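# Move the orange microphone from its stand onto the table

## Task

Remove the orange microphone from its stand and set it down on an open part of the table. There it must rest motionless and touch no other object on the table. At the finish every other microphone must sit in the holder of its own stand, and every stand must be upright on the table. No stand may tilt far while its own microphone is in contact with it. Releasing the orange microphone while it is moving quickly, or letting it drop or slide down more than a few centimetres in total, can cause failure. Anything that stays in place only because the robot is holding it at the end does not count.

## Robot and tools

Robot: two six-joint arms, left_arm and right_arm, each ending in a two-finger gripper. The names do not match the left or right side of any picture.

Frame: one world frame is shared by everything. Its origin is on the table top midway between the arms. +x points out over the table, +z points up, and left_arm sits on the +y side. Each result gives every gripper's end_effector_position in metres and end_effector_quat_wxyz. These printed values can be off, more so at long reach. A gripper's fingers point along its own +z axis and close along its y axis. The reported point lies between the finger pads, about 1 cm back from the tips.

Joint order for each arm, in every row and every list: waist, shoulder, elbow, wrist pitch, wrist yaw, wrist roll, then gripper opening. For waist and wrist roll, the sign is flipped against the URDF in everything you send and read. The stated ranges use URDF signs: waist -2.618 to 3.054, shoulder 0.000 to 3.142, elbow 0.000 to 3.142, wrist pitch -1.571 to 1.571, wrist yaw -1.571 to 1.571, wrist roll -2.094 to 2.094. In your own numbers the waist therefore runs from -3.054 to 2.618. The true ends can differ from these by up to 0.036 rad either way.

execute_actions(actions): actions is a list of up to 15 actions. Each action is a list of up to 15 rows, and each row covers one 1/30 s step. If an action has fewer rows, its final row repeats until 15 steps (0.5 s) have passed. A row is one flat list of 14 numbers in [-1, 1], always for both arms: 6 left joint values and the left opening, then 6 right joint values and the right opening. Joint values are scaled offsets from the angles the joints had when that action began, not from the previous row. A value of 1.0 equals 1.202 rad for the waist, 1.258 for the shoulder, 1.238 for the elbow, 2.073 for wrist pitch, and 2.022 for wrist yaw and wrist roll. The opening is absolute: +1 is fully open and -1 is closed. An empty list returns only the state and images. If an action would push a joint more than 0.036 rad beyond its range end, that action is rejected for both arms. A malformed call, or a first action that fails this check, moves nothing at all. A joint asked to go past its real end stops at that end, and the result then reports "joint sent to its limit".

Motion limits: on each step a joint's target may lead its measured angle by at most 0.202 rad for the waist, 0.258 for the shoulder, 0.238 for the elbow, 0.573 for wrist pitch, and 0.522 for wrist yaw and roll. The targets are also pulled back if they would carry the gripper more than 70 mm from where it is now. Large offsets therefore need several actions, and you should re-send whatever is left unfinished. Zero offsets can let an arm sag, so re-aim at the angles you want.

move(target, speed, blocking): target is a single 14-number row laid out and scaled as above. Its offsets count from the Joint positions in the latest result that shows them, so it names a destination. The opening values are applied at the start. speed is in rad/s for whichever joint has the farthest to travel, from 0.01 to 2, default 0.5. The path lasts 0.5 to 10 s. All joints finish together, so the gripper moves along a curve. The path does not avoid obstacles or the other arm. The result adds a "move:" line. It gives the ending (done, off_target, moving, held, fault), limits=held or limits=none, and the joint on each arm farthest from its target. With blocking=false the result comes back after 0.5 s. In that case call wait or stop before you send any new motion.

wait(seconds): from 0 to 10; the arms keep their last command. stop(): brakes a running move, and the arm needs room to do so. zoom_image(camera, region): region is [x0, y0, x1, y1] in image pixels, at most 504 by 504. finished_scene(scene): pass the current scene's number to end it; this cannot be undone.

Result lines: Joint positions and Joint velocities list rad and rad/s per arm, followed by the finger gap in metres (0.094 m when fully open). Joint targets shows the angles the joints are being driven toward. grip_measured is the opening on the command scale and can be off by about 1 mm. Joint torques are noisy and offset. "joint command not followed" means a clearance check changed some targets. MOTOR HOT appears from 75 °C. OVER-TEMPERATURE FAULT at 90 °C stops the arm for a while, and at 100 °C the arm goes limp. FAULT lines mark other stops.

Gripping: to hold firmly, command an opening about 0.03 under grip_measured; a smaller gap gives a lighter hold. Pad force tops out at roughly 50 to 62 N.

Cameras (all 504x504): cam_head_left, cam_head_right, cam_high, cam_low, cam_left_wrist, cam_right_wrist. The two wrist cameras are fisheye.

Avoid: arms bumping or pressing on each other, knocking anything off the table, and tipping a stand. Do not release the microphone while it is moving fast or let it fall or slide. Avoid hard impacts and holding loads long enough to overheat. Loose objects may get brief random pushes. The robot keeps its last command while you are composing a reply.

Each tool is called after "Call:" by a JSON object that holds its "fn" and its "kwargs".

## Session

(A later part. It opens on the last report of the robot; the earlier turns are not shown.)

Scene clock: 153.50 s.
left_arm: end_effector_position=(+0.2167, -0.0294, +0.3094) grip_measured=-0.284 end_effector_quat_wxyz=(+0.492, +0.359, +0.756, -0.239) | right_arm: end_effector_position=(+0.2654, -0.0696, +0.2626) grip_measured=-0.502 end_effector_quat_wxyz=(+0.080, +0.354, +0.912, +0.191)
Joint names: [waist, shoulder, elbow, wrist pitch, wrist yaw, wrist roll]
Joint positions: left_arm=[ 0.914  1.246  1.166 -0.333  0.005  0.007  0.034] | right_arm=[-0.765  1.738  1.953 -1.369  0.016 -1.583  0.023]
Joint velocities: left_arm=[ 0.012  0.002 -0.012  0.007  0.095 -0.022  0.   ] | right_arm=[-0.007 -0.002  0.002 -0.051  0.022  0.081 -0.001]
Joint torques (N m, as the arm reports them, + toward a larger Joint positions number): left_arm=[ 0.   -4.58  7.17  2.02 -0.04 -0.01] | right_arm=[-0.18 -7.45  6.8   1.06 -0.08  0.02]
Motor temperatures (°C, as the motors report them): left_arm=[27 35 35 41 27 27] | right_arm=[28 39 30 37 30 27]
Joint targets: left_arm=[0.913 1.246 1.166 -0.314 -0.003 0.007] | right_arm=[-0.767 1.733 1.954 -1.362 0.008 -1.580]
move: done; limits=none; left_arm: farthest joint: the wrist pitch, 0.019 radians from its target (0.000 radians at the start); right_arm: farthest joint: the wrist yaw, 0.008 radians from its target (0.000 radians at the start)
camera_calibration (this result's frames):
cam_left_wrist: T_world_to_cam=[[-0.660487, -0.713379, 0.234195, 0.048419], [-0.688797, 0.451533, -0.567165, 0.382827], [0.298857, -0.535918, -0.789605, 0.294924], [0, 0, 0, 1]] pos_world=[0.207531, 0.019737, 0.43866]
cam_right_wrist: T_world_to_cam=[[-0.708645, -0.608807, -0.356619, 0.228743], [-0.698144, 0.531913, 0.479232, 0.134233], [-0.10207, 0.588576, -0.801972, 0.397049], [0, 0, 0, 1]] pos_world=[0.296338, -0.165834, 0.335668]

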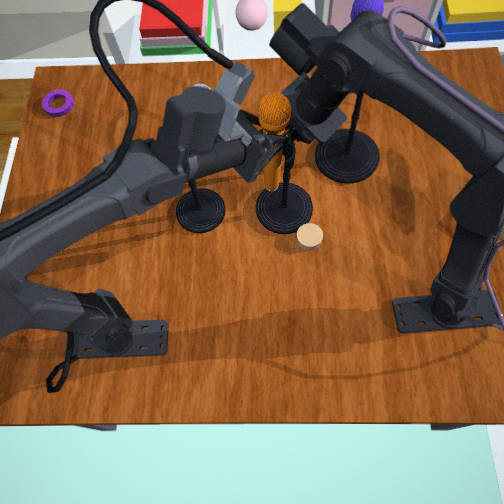

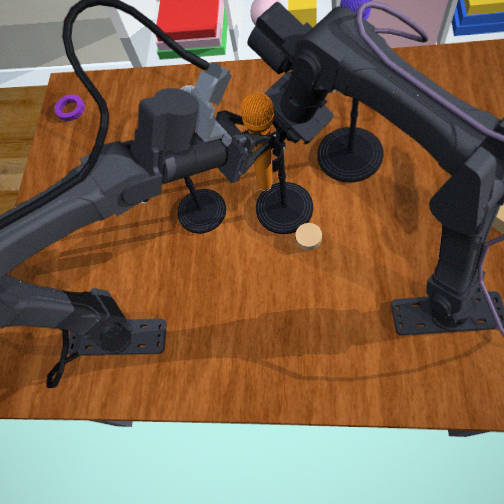

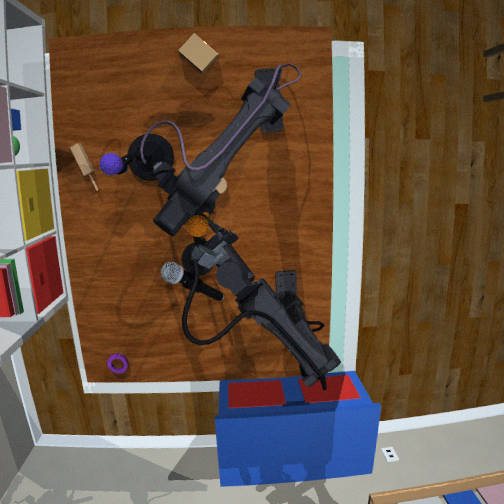

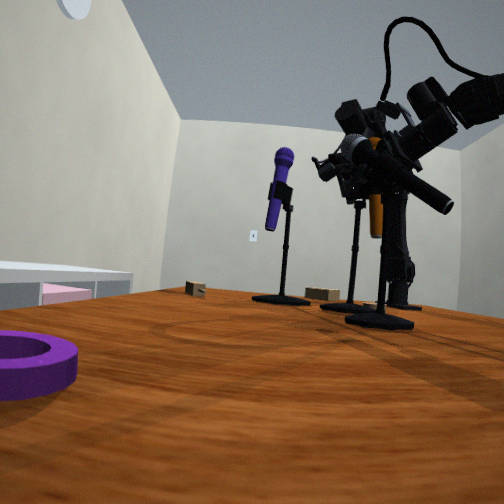

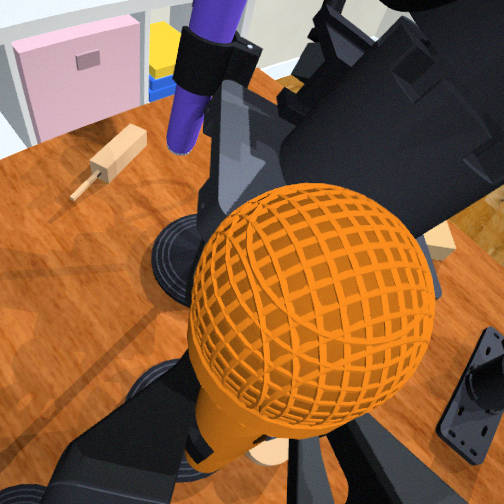

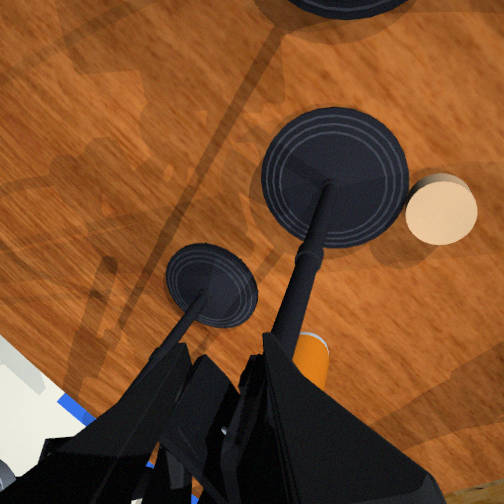

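Released. Pull out toward -x.

Call:
{"fn": "move", "kwargs": {"target": [0.08,-0.2,-0.12,-0.02,0,0,-0.4,0,0,0,0,0,0,-1], "speed": 0.15}}

Scene clock: 157.23 s.
left_arm: end_effector_position=(+0.1558, -0.0039, +0.3036) grip_measured=-0.284 end_effector_quat_wxyz=(+0.482, +0.392, +0.739, -0.262) | right_arm: end_effector_position=(+0.2645, -0.0696, +0.2623) grip_measured=-0.502 end_effector_quat_wxyz=(+0.077, +0.355, +0.912, +0.190)
Joint names: [waist, shoulder, elbow, wrist pitch, wrist yaw, wrist roll]
Joint positions: left_arm=[ 1.001  1.022  1.017 -0.404  0.007  0.007  0.034] | right_arm=[-0.765  1.738  1.953 -1.372  0.013 -1.584  0.023]
Joint velocities: left_arm=[ 0.007 -0.012  0.017 -0.007 -0.022 -0.037 -0.001] | right_arm=[ 0.002  0.002  0.002  0.022  0.095 -0.022 -0.001]
Joint torques (N m, as the arm reports them, + toward a larger Joint positions number): left_arm=[ 0.73 -4.8   7.17  2.11  0.02  0.  ] | right_arm=[-0.06 -7.15  6.67  1.    0.05 -0.01]
Motor temperatures (°C, as the motors report them): left_arm=[27 36 35 42 27 27] | right_arm=[28 39 30 36 30 27]
Joint targets: left_arm=[1.010 0.994 1.018 -0.375 0.005 0.007] | right_arm=[-0.765 1.738 1.953 -1.369 0.016 -1.583]
move: off_target (left_arm); limits=none; left_arm: farthest joint: the wrist pitch, 0.029 radians from its target (0.041 radians at the start); right_arm: farthest joint: the wrist pitch, 0.003 radians from its target (0.000 radians at the start)
camera_calibration (this result's frames):
cam_left_wrist: T_world_to_cam=[[-0.72162, -0.651213, 0.234918, 0.037277], [-0.645016, 0.509206, -0.569792, 0.320319], [0.251434, -0.5627, -0.787496, 0.328783], [0, 0, 0, 1]] pos_world=[0.150843, 0.0461732, 0.432674]
cam_right_wrist: T_world_to_cam=[[-0.710022, -0.608903, -0.353704, 0.227601], [-0.69618, 0.531484, 0.482554, 0.13237], [-0.105841, 0.588866, -0.801271, 0.397602], [0, 0, 0, 1]] pos_world=[0.295838, -0.165899, 0.335215]

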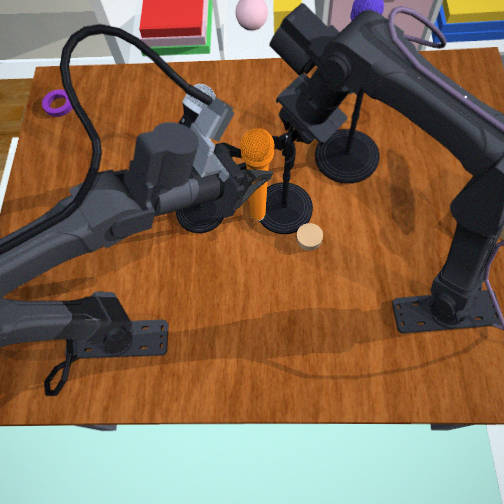

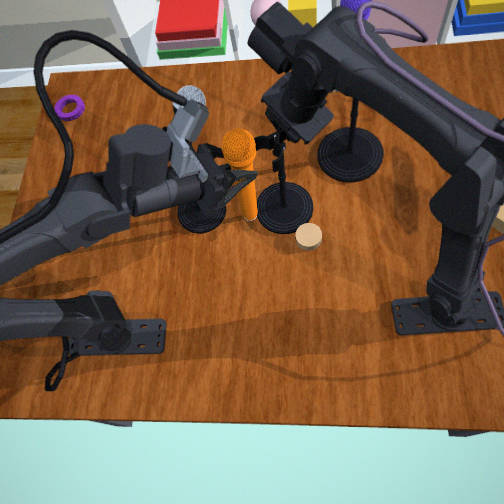

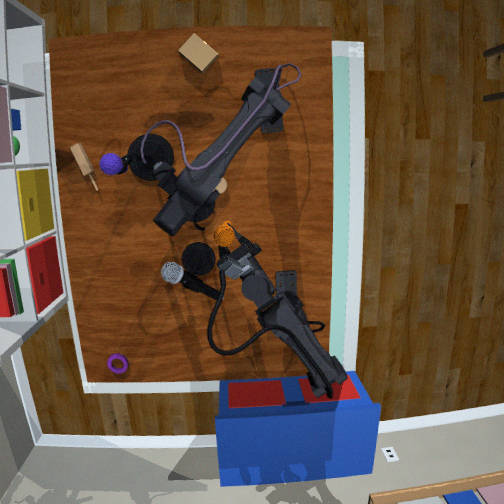

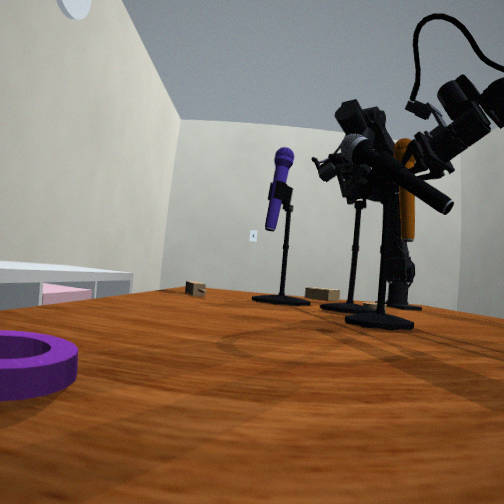

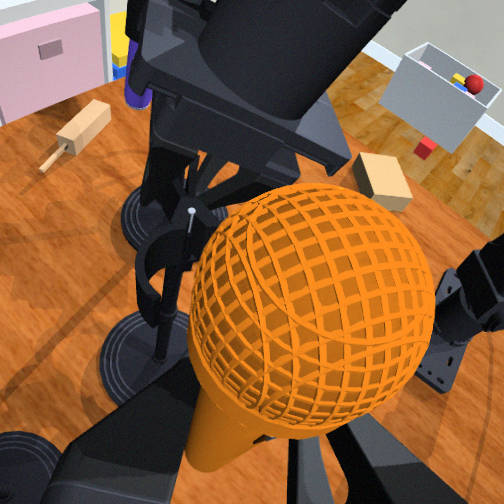

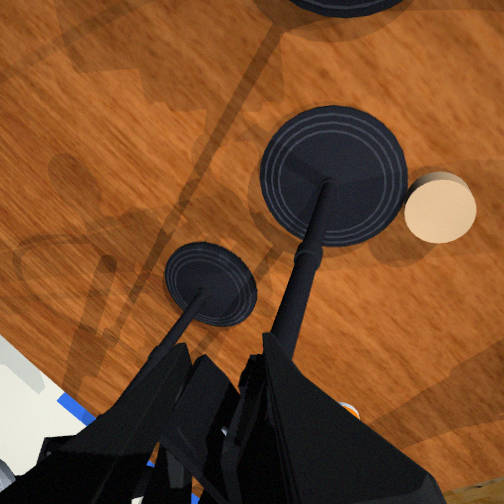

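Call:
{"fn": "move", "kwargs": {"target": [0.25,0,0,0,0,0,-0.4,0,0,0,0,0,0,1]}}

Call:
{"fn": "move", "kwargs": {"target": [0,0.95,0.71,-0.55,0,0,-0.4,0.3,-0.4,0,0,0,0,1], "speed": 0.6}}

Scene clock: 162.17 s.
left_arm: end_effector_position=(+0.0608, -0.0462, +0.2973) grip_measured=-0.284 end_effector_quat_wxyz=(+0.429, +0.500, +0.679, -0.323) | right_arm: end_effector_position=(+0.2643, -0.0683, +0.2622) grip_measured=+0.999 end_effector_quat_wxyz=(+0.076, +0.354, +0.912, +0.192)
Joint names: [waist, shoulder, elbow, wrist pitch, wrist yaw, wrist roll]
Joint positions: left_arm=[ 1.296  1.022  1.017 -0.432  0.007  0.007  0.034] | right_arm=[-0.765  1.739  1.953 -1.369  0.008 -1.584  0.094]
Joint velocities: left_arm=[ 0.022  0.012  0.002 -0.007 -0.022  0.007 -0.001] | right_arm=[ 0.017 -0.012  0.012 -0.022  0.007  0.066  0.   ]
Joint torques (N m, as the arm reports them, + toward a larger Joint positions number): left_arm=[ 0.48 -2.47  7.07  2.11  0.02  0.  ] | right_arm=[-0.04 -7.26  6.68  0.95  0.06 -0.02]
Motor temperatures (°C, as the motors report them): left_arm=[27 35 35 42 27 27] | right_arm=[28 39 30 36 30 27]
Joint targets: left_arm=[1.302 1.022 1.017 -0.404 0.006 0.007] | right_arm=[-0.765 1.738 1.953 -1.372 0.013 -1.584]
move: off_target (left_arm); limits=none; left_arm: farthest joint: the wrist pitch, 0.028 radians from its target (0.000 radians at the start); right_arm: farthest joint: the wrist yaw, 0.005 radians from its target (0.000 radians at the start)
camera_calibration (this result's frames):
cam_left_wrist: T_world_to_cam=[[-0.877774, -0.419605, 0.231181, -0.0360832], [-0.47387, 0.689517, -0.547735, 0.268291], [0.0704294, -0.590337, -0.804078, 0.338587], [0, 0, 0, 1]] pos_world=[0.0716156, -0.00025126, 0.427544]
cam_right_wrist: T_world_to_cam=[[-0.709075, -0.609304, -0.35491, 0.228263], [-0.696647, 0.527484, 0.486255, 0.130464], [-0.109068, 0.592038, -0.798496, 0.397037], [0, 0, 0, 1]] pos_world=[0.296047, -0.164797, 0.334606]

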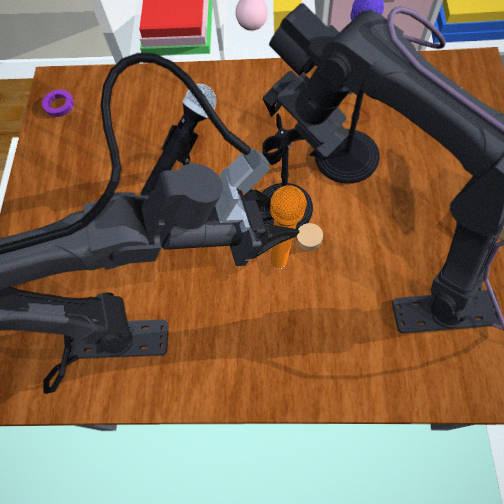

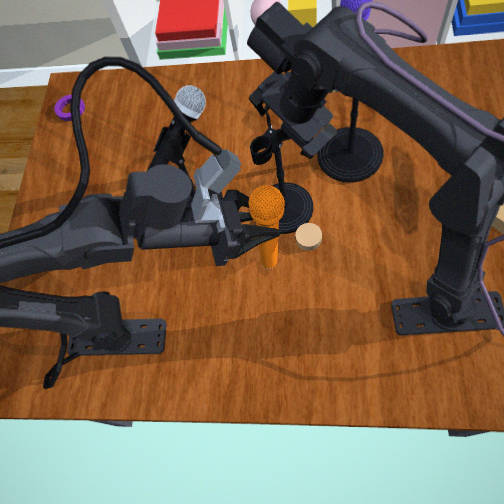

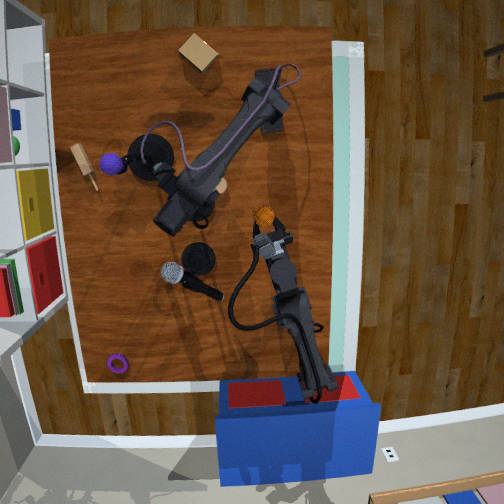

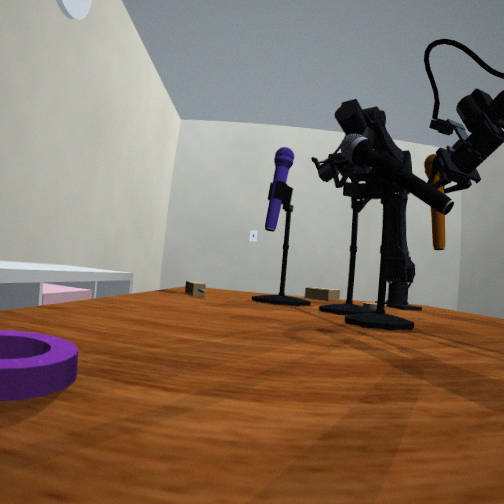

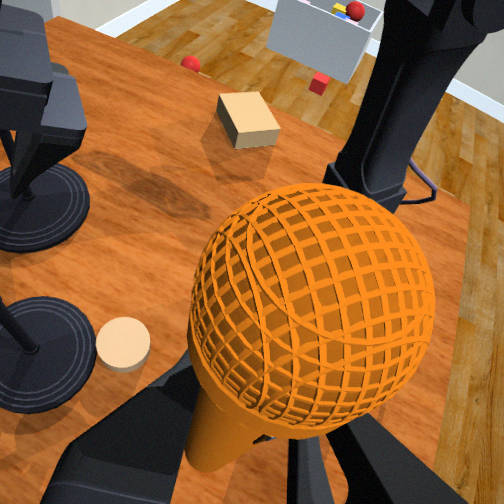

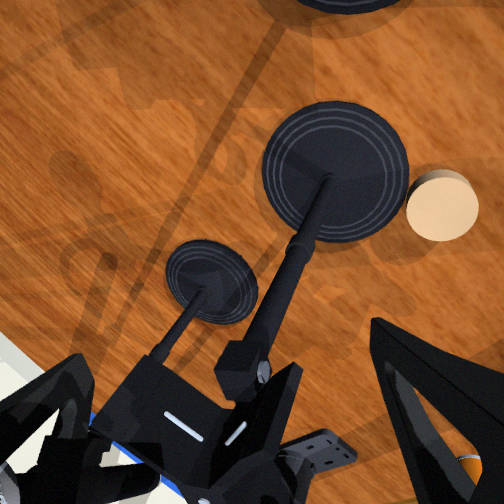

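Scene clock: 164.97 s.
left_arm: end_effector_position=(+0.0601, -0.0440, +0.0610) grip_measured=-0.284 end_effector_quat_wxyz=(-0.136, +0.582, +0.796, +0.097) | right_arm: end_effector_position=(+0.2516, -0.2286, +0.4220) grip_measured=+0.999 end_effector_quat_wxyz=(+0.227, +0.467, +0.766, +0.379)
Joint names: [waist, shoulder, elbow, wrist pitch, wrist yaw, wrist roll]
Joint positions: left_arm=[ 1.296  2.232  1.867 -1.541  0.007  0.007  0.034] | right_arm=[-0.412  1.246  1.953 -1.362  0.008 -1.584  0.094]
Joint velocities: left_arm=[-0.002 -0.007  0.012 -0.066 -0.037  0.022  0.001] | right_arm=[-0.007 -0.022 -0.002 -0.051 -0.051  0.037  0.001]
Joint torques (N m, as the arm reports them, + toward a larger Joint positions number): left_arm=[  0.03 -12.74   7.49  -0.55   0.04   0.  ] | right_arm=[ 0.62 -2.61  5.32  1.56  0.01 -0.01]
Motor temperatures (°C, as the motors report them): left_arm=[27 36 36 42 27 27] | right_arm=[28 39 30 36 30 27]
Joint targets: left_arm=[1.296 2.218 1.896 -1.568 0.007 0.007] | right_arm=[-0.405 1.236 1.953 -1.369 0.008 -1.584]
joint sent to its limit (left arm) — the command would take the wrist pitch past its lower limit, so that joint was sent only as far as its limit.
move: off_target (left_arm); limits=none; left_arm: farthest joint: the wrist pitch, 0.031 radians from its target (1.141 radians at the start); right_arm: farthest joint: the shoulder, 0.010 radians from its target (0.503 radians at the start)
camera_calibration (this result's frames):
cam_left_wrist: T_world_to_cam=[[-0.847808, -0.516919, -0.118391, 0.0341125], [-0.423203, 0.524976, 0.738444, 0.0482829], [-0.319563, 0.676162, -0.66384, 0.220554], [0, 0, 0, 1]] pos_world=[0.119835, -0.156844, 0.114797]
cam_right_wrist: T_world_to_cam=[[-0.626706, -0.192548, -0.755093, 0.421679], [-0.66924, 0.629385, 0.394958, 0.183405], [0.399196, 0.752861, -0.523301, 0.410895], [0, 0, 0, 1]] pos_world=[0.222983, -0.343585, 0.460991]

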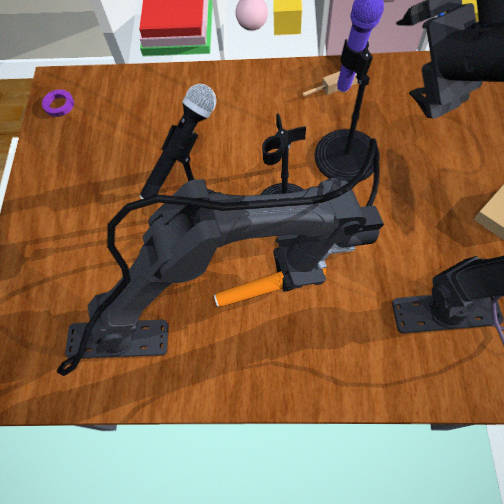

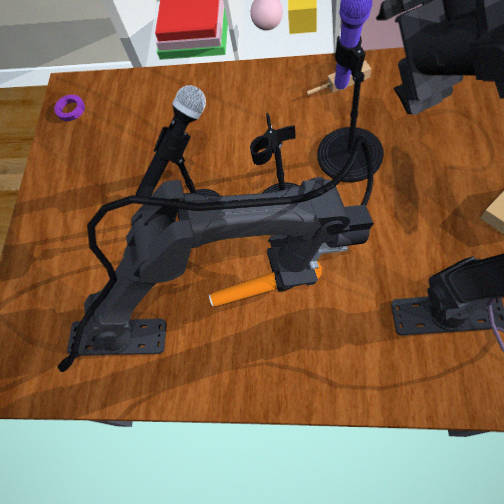

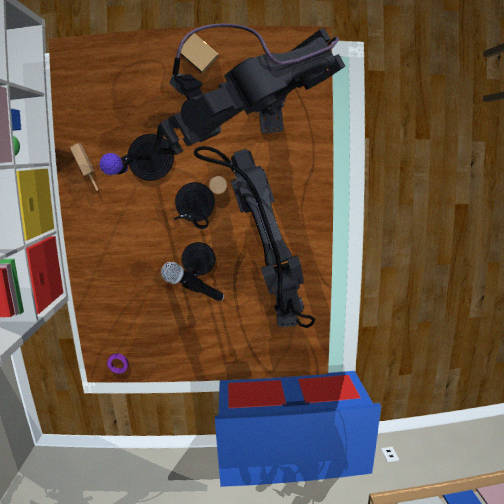

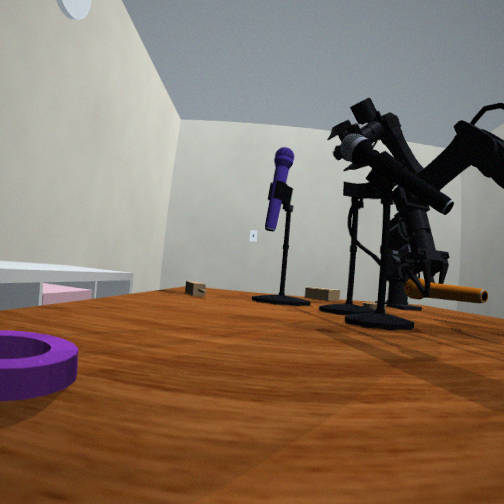

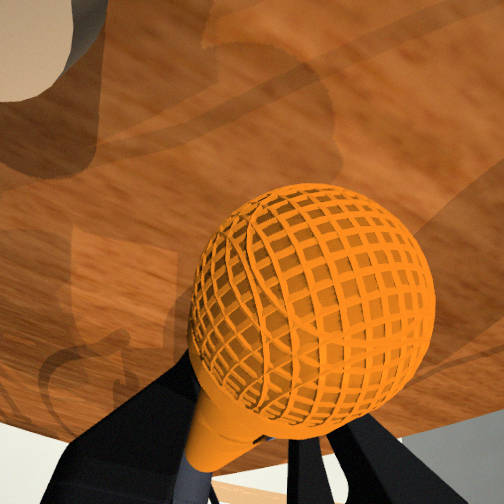

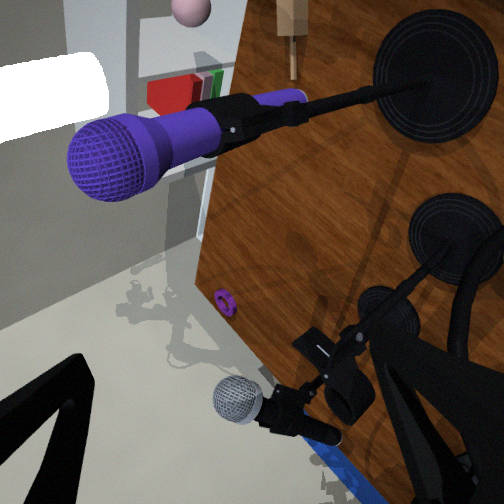

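Call:
{"fn": "move", "kwargs": {"target": [0,0.07,0,0.03,0,0,-0.4,0,0,0,0,0,0,1], "speed": 0.1}}

Call:
{"fn": "move", "kwargs": {"target": [0,0,0,0,0,0,1,0,0,0,0,0,0,1]}}

Call:
{"fn": "move", "kwargs": {"target": [0,-0.25,0,0,0,0,1,0,0,0,0,0,0,1]}}

Scene clock: 169.53 s.
left_arm: end_effector_position=(+0.0625, -0.0519, +0.0248) grip_measured=-0.284 end_effector_quat_wxyz=(-0.146, +0.581, +0.794, +0.105) | right_arm: end_effector_position=(+0.2522, -0.2283, +0.4229) grip_measured=+0.999 end_effector_quat_wxyz=(+0.228, +0.467, +0.765, +0.381)
Joint names: [waist, shoulder, elbow, wrist pitch, wrist yaw, wrist roll]
Joint positions: left_arm=[ 1.296  2.324  1.867 -1.476  0.007  0.007  0.034] | right_arm=[-0.412  1.246  1.953 -1.358  0.008 -1.584  0.094]
Joint velocities: left_arm=[-0.002 -0.022  0.007  0.007 -0.007  0.007  0.002] | right_arm=[-0.002 -0.002 -0.002 -0.022 -0.007  0.022 -0.   ]
Joint torques (N m, as the arm reports them, + toward a larger Joint positions number): left_arm=[  0.07 -12.37   5.05  -0.35   0.03  -0.02] | right_arm=[-0.05 -1.83  5.31  1.59  0.   -0.01]
Motor temperatures (°C, as the motors report them): left_arm=[27 39 36 40 27 27] | right_arm=[28 38 30 37 30 27]
Joint targets: left_arm=[1.296 2.320 1.867 -1.479 0.007 0.007] | right_arm=[-0.412 1.246 1.953 -1.362 0.008 -1.584]
move: done; limits=none; left_arm: farthest joint: the shoulder, 0.004 radians from its target (0.088 radians at the start); right_arm: farthest joint: the wrist pitch, 0.004 radians from its target (0.000 radians at the start)
camera_calibration (this result's frames):
cam_left_wrist: T_world_to_cam=[[-0.848764, -0.513814, -0.124878, 0.028203], [-0.417335, 0.505919, 0.754902, 0.0783787], [-0.324702, 0.69285, -0.643838, 0.203305], [0, 0, 0, 1]] pos_world=[0.122661, -0.166022, 0.0752491]
cam_right_wrist: T_world_to_cam=[[-0.623654, -0.19091, -0.758029, 0.423653], [-0.670831, 0.628532, 0.393617, 0.184023], [0.4013, 0.75399, -0.520055, 0.409232], [0, 0, 0, 1]] pos_world=[0.223437, -0.343342, 0.461529]

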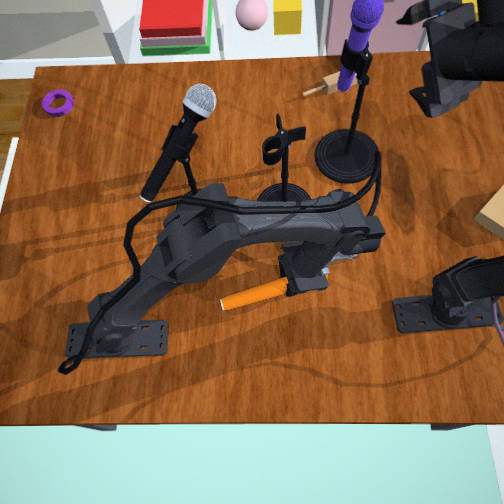

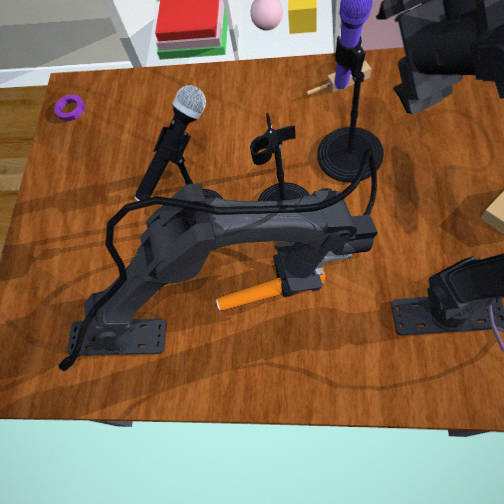

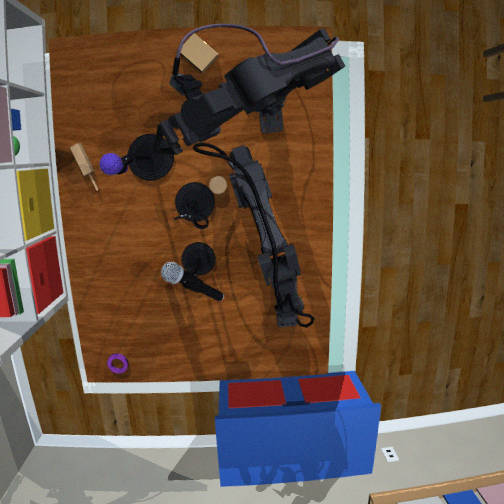

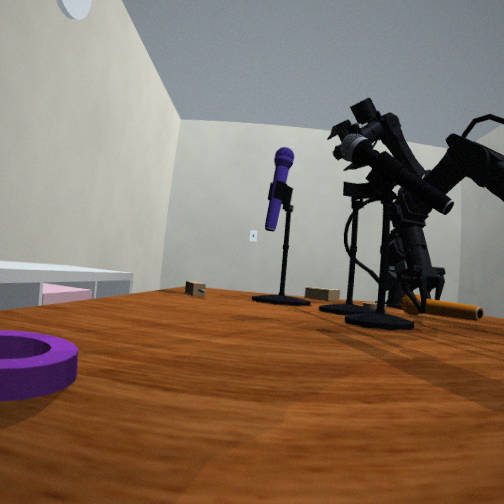

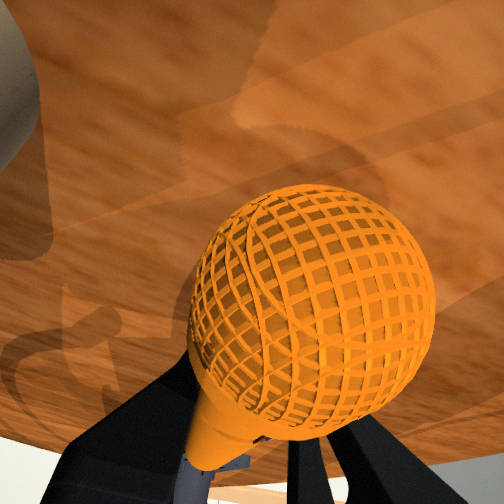

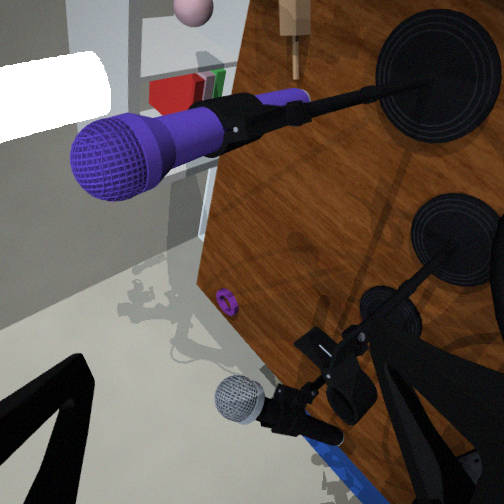

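Scene clock: 170.03 s.
left_arm: end_effector_position=(+0.0625, -0.0519, +0.0248) grip_measured=+1.000 end_effector_quat_wxyz=(-0.146, +0.581, +0.794, +0.105) | right_arm: end_effector_position=(+0.2528, -0.2279, +0.4238) grip_measured=+0.999 end_effector_quat_wxyz=(+0.229, +0.466, +0.764, +0.382)
Joint names: [waist, shoulder, elbow, wrist pitch, wrist yaw, wrist roll]
Joint positions: left_arm=[ 1.296  2.324  1.867 -1.476  0.007  0.007  0.094] | right_arm=[-0.412  1.246  1.953 -1.353  0.008 -1.584  0.094]
Joint velocities: left_arm=[-0.012 -0.012  0.002 -0.022 -0.022  0.022  0.   ] | right_arm=[-0.012 -0.012  0.017  0.007 -0.037 -0.007 -0.001]
Joint torques (N m, as the arm reports them, + toward a larger Joint positions number): left_arm=[  0.08 -12.07   5.04  -0.33   0.03   0.  ] | right_arm=[-0.07 -1.85  5.33  1.6   0.   -0.01]
Motor temperatures (°C, as the motors report them): left_arm=[27 39 36 40 27 27] | right_arm=[28 38 30 37 30 27]
Joint targets: left_arm=[1.296 2.324 1.867 -1.476 0.007 0.007] | right_arm=[-0.412 1.246 1.953 -1.358 0.008 -1.584]
move: done; limits=none; left_arm: farthest joint: the waist, 0.000 radians from its target (0.000 radians at the start); right_arm: farthest joint: the wrist pitch, 0.005 radians from its target (0.000 radians at the start)
camera_calibration (this result's frames):
cam_left_wrist: T_world_to_cam=[[-0.848764, -0.513814, -0.124878, 0.028203], [-0.417335, 0.505919, 0.754902, 0.0783787], [-0.324702, 0.69285, -0.643838, 0.203305], [0, 0, 0, 1]] pos_world=[0.122661, -0.166022, 0.0752491]
cam_right_wrist: T_world_to_cam=[[-0.620591, -0.189266, -0.76095, 0.425618], [-0.672415, 0.627681, 0.392268, 0.184647], [0.403391, 0.755113, -0.516799, 0.407561], [0, 0, 0, 1]] pos_world=[0.223888, -0.343099, 0.46207]

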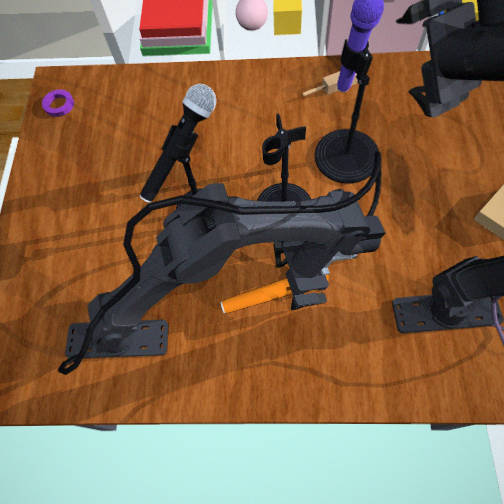

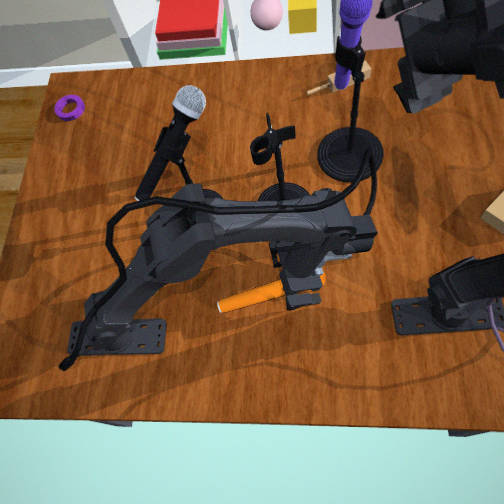

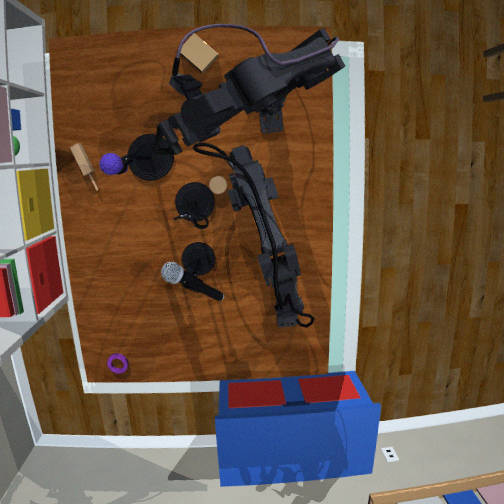

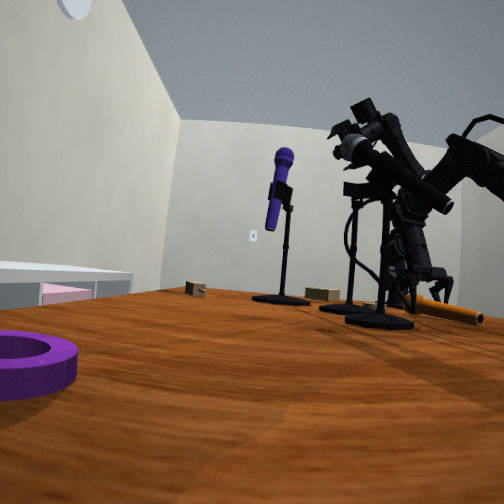

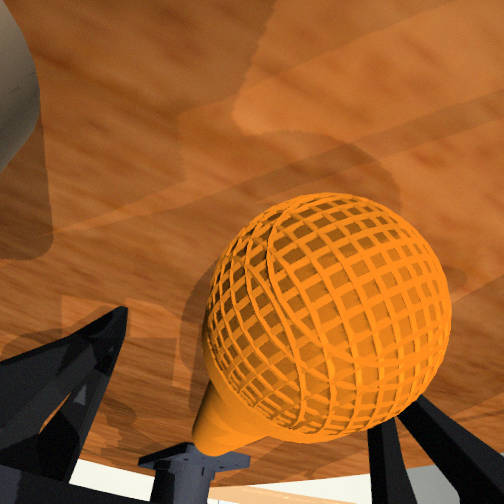

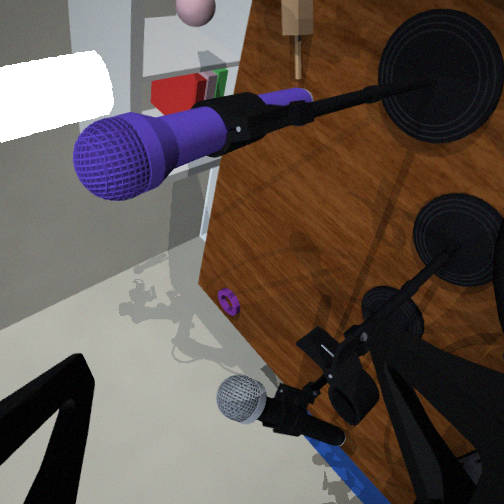

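Scene clock: 171.07 s.
left_arm: end_effector_position=(+0.0662, -0.0639, +0.1312) grip_measured=+1.000 end_effector_quat_wxyz=(-0.024, +0.591, +0.806, +0.014) | right_arm: end_effector_position=(+0.2534, -0.2276, +0.4247) grip_measured=+0.999 end_effector_quat_wxyz=(+0.230, +0.466, +0.763, +0.384)
Joint names: [waist, shoulder, elbow, wrist pitch, wrist yaw, wrist roll]
Joint positions: left_arm=[ 1.296  2.018  1.867 -1.476  0.007  0.007  0.094] | right_arm=[-0.412  1.246  1.953 -1.349  0.008 -1.584  0.094]
Joint velocities: left_arm=[ 0.002  0.017 -0.002  0.081 -0.051 -0.007  0.   ] | right_arm=[ 0.002 -0.002 -0.007  0.007  0.022  0.007 -0.   ]
Joint torques (N m, as the arm reports them, + toward a larger Joint positions number): left_arm=[  0.02 -10.93   5.66   0.22   0.03   0.  ] | right_arm=[-0.05 -1.86  5.33  1.59  0.   -0.02]
Motor temperatures (°C, as the motors report them): left_arm=[27 40 35 40 27 27] | right_arm=[28 37 30 37 30 27]
Joint targets: left_arm=[1.296 2.009 1.867 -1.476 0.007 0.007] | right_arm=[-0.412 1.246 1.953 -1.353 0.008 -1.584]
move: done; limits=none; left_arm: farthest joint: the shoulder, 0.008 radians from its target (0.314 radians at the start); right_arm: farthest joint: the wrist pitch, 0.004 radians from its target (0.000 radians at the start)
camera_calibration (this result's frames):
cam_left_wrist: T_world_to_cam=[[-0.840992, -0.539053, -0.0464085, 0.026032], [-0.475963, 0.696312, 0.537224, 0.0502932], [-0.257278, 0.47389, -0.842162, 0.288905], [0, 0, 0, 1]] pos_world=[0.120159, -0.157897, 0.217495]
cam_right_wrist: T_world_to_cam=[[-0.617516, -0.187616, -0.763855, 0.427575], [-0.673995, 0.626833, 0.390911, 0.185277], [0.405469, 0.756228, -0.513531, 0.405884], [0, 0, 0, 1]] pos_world=[0.224337, -0.342858, 0.462613]

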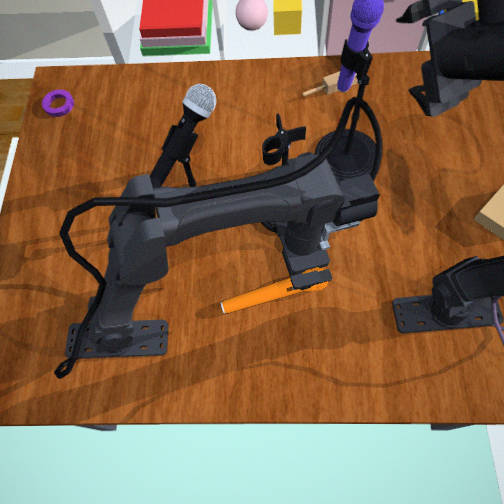

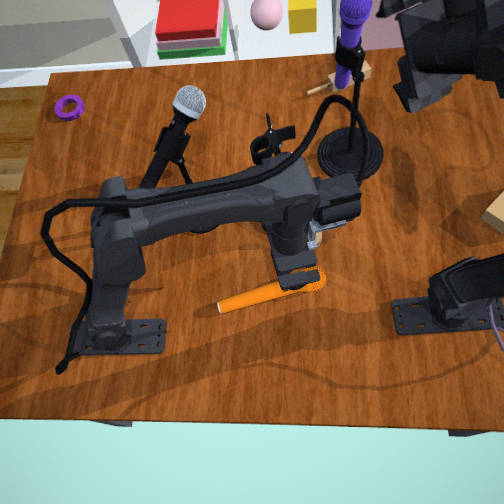

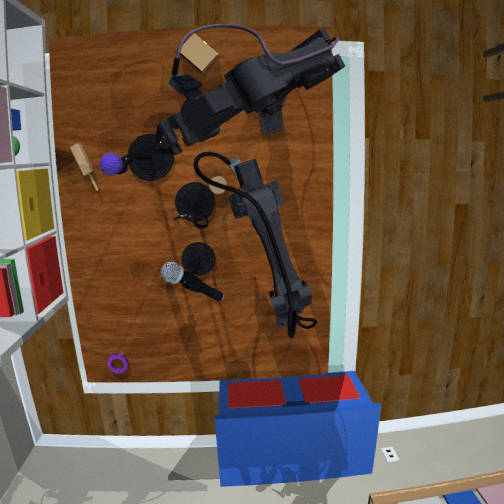

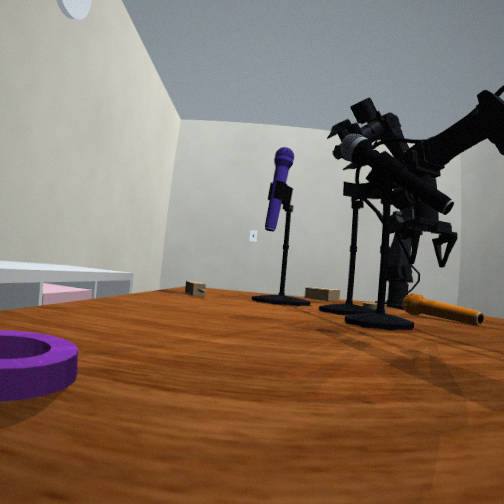

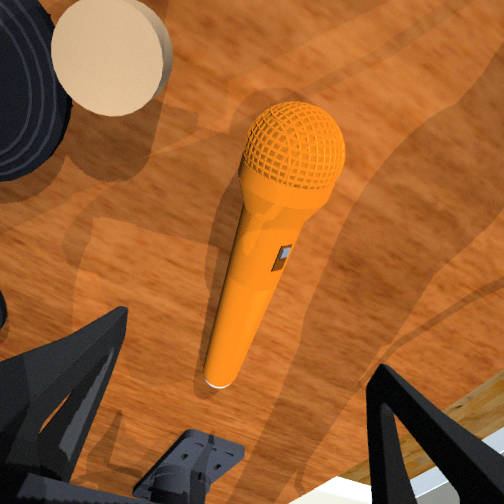

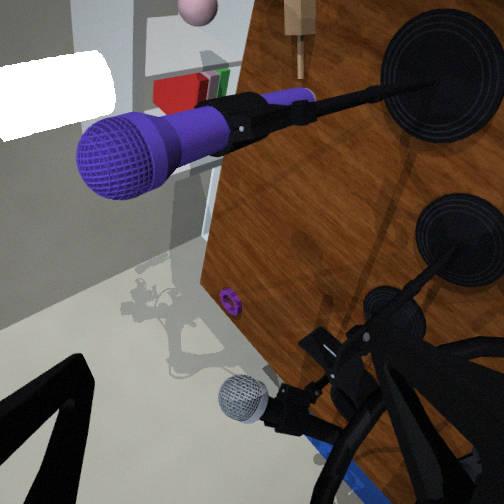

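Call:
{"fn": "finished_scene", "kwargs": {"scene": 1}}

The scene is finished: the task was done.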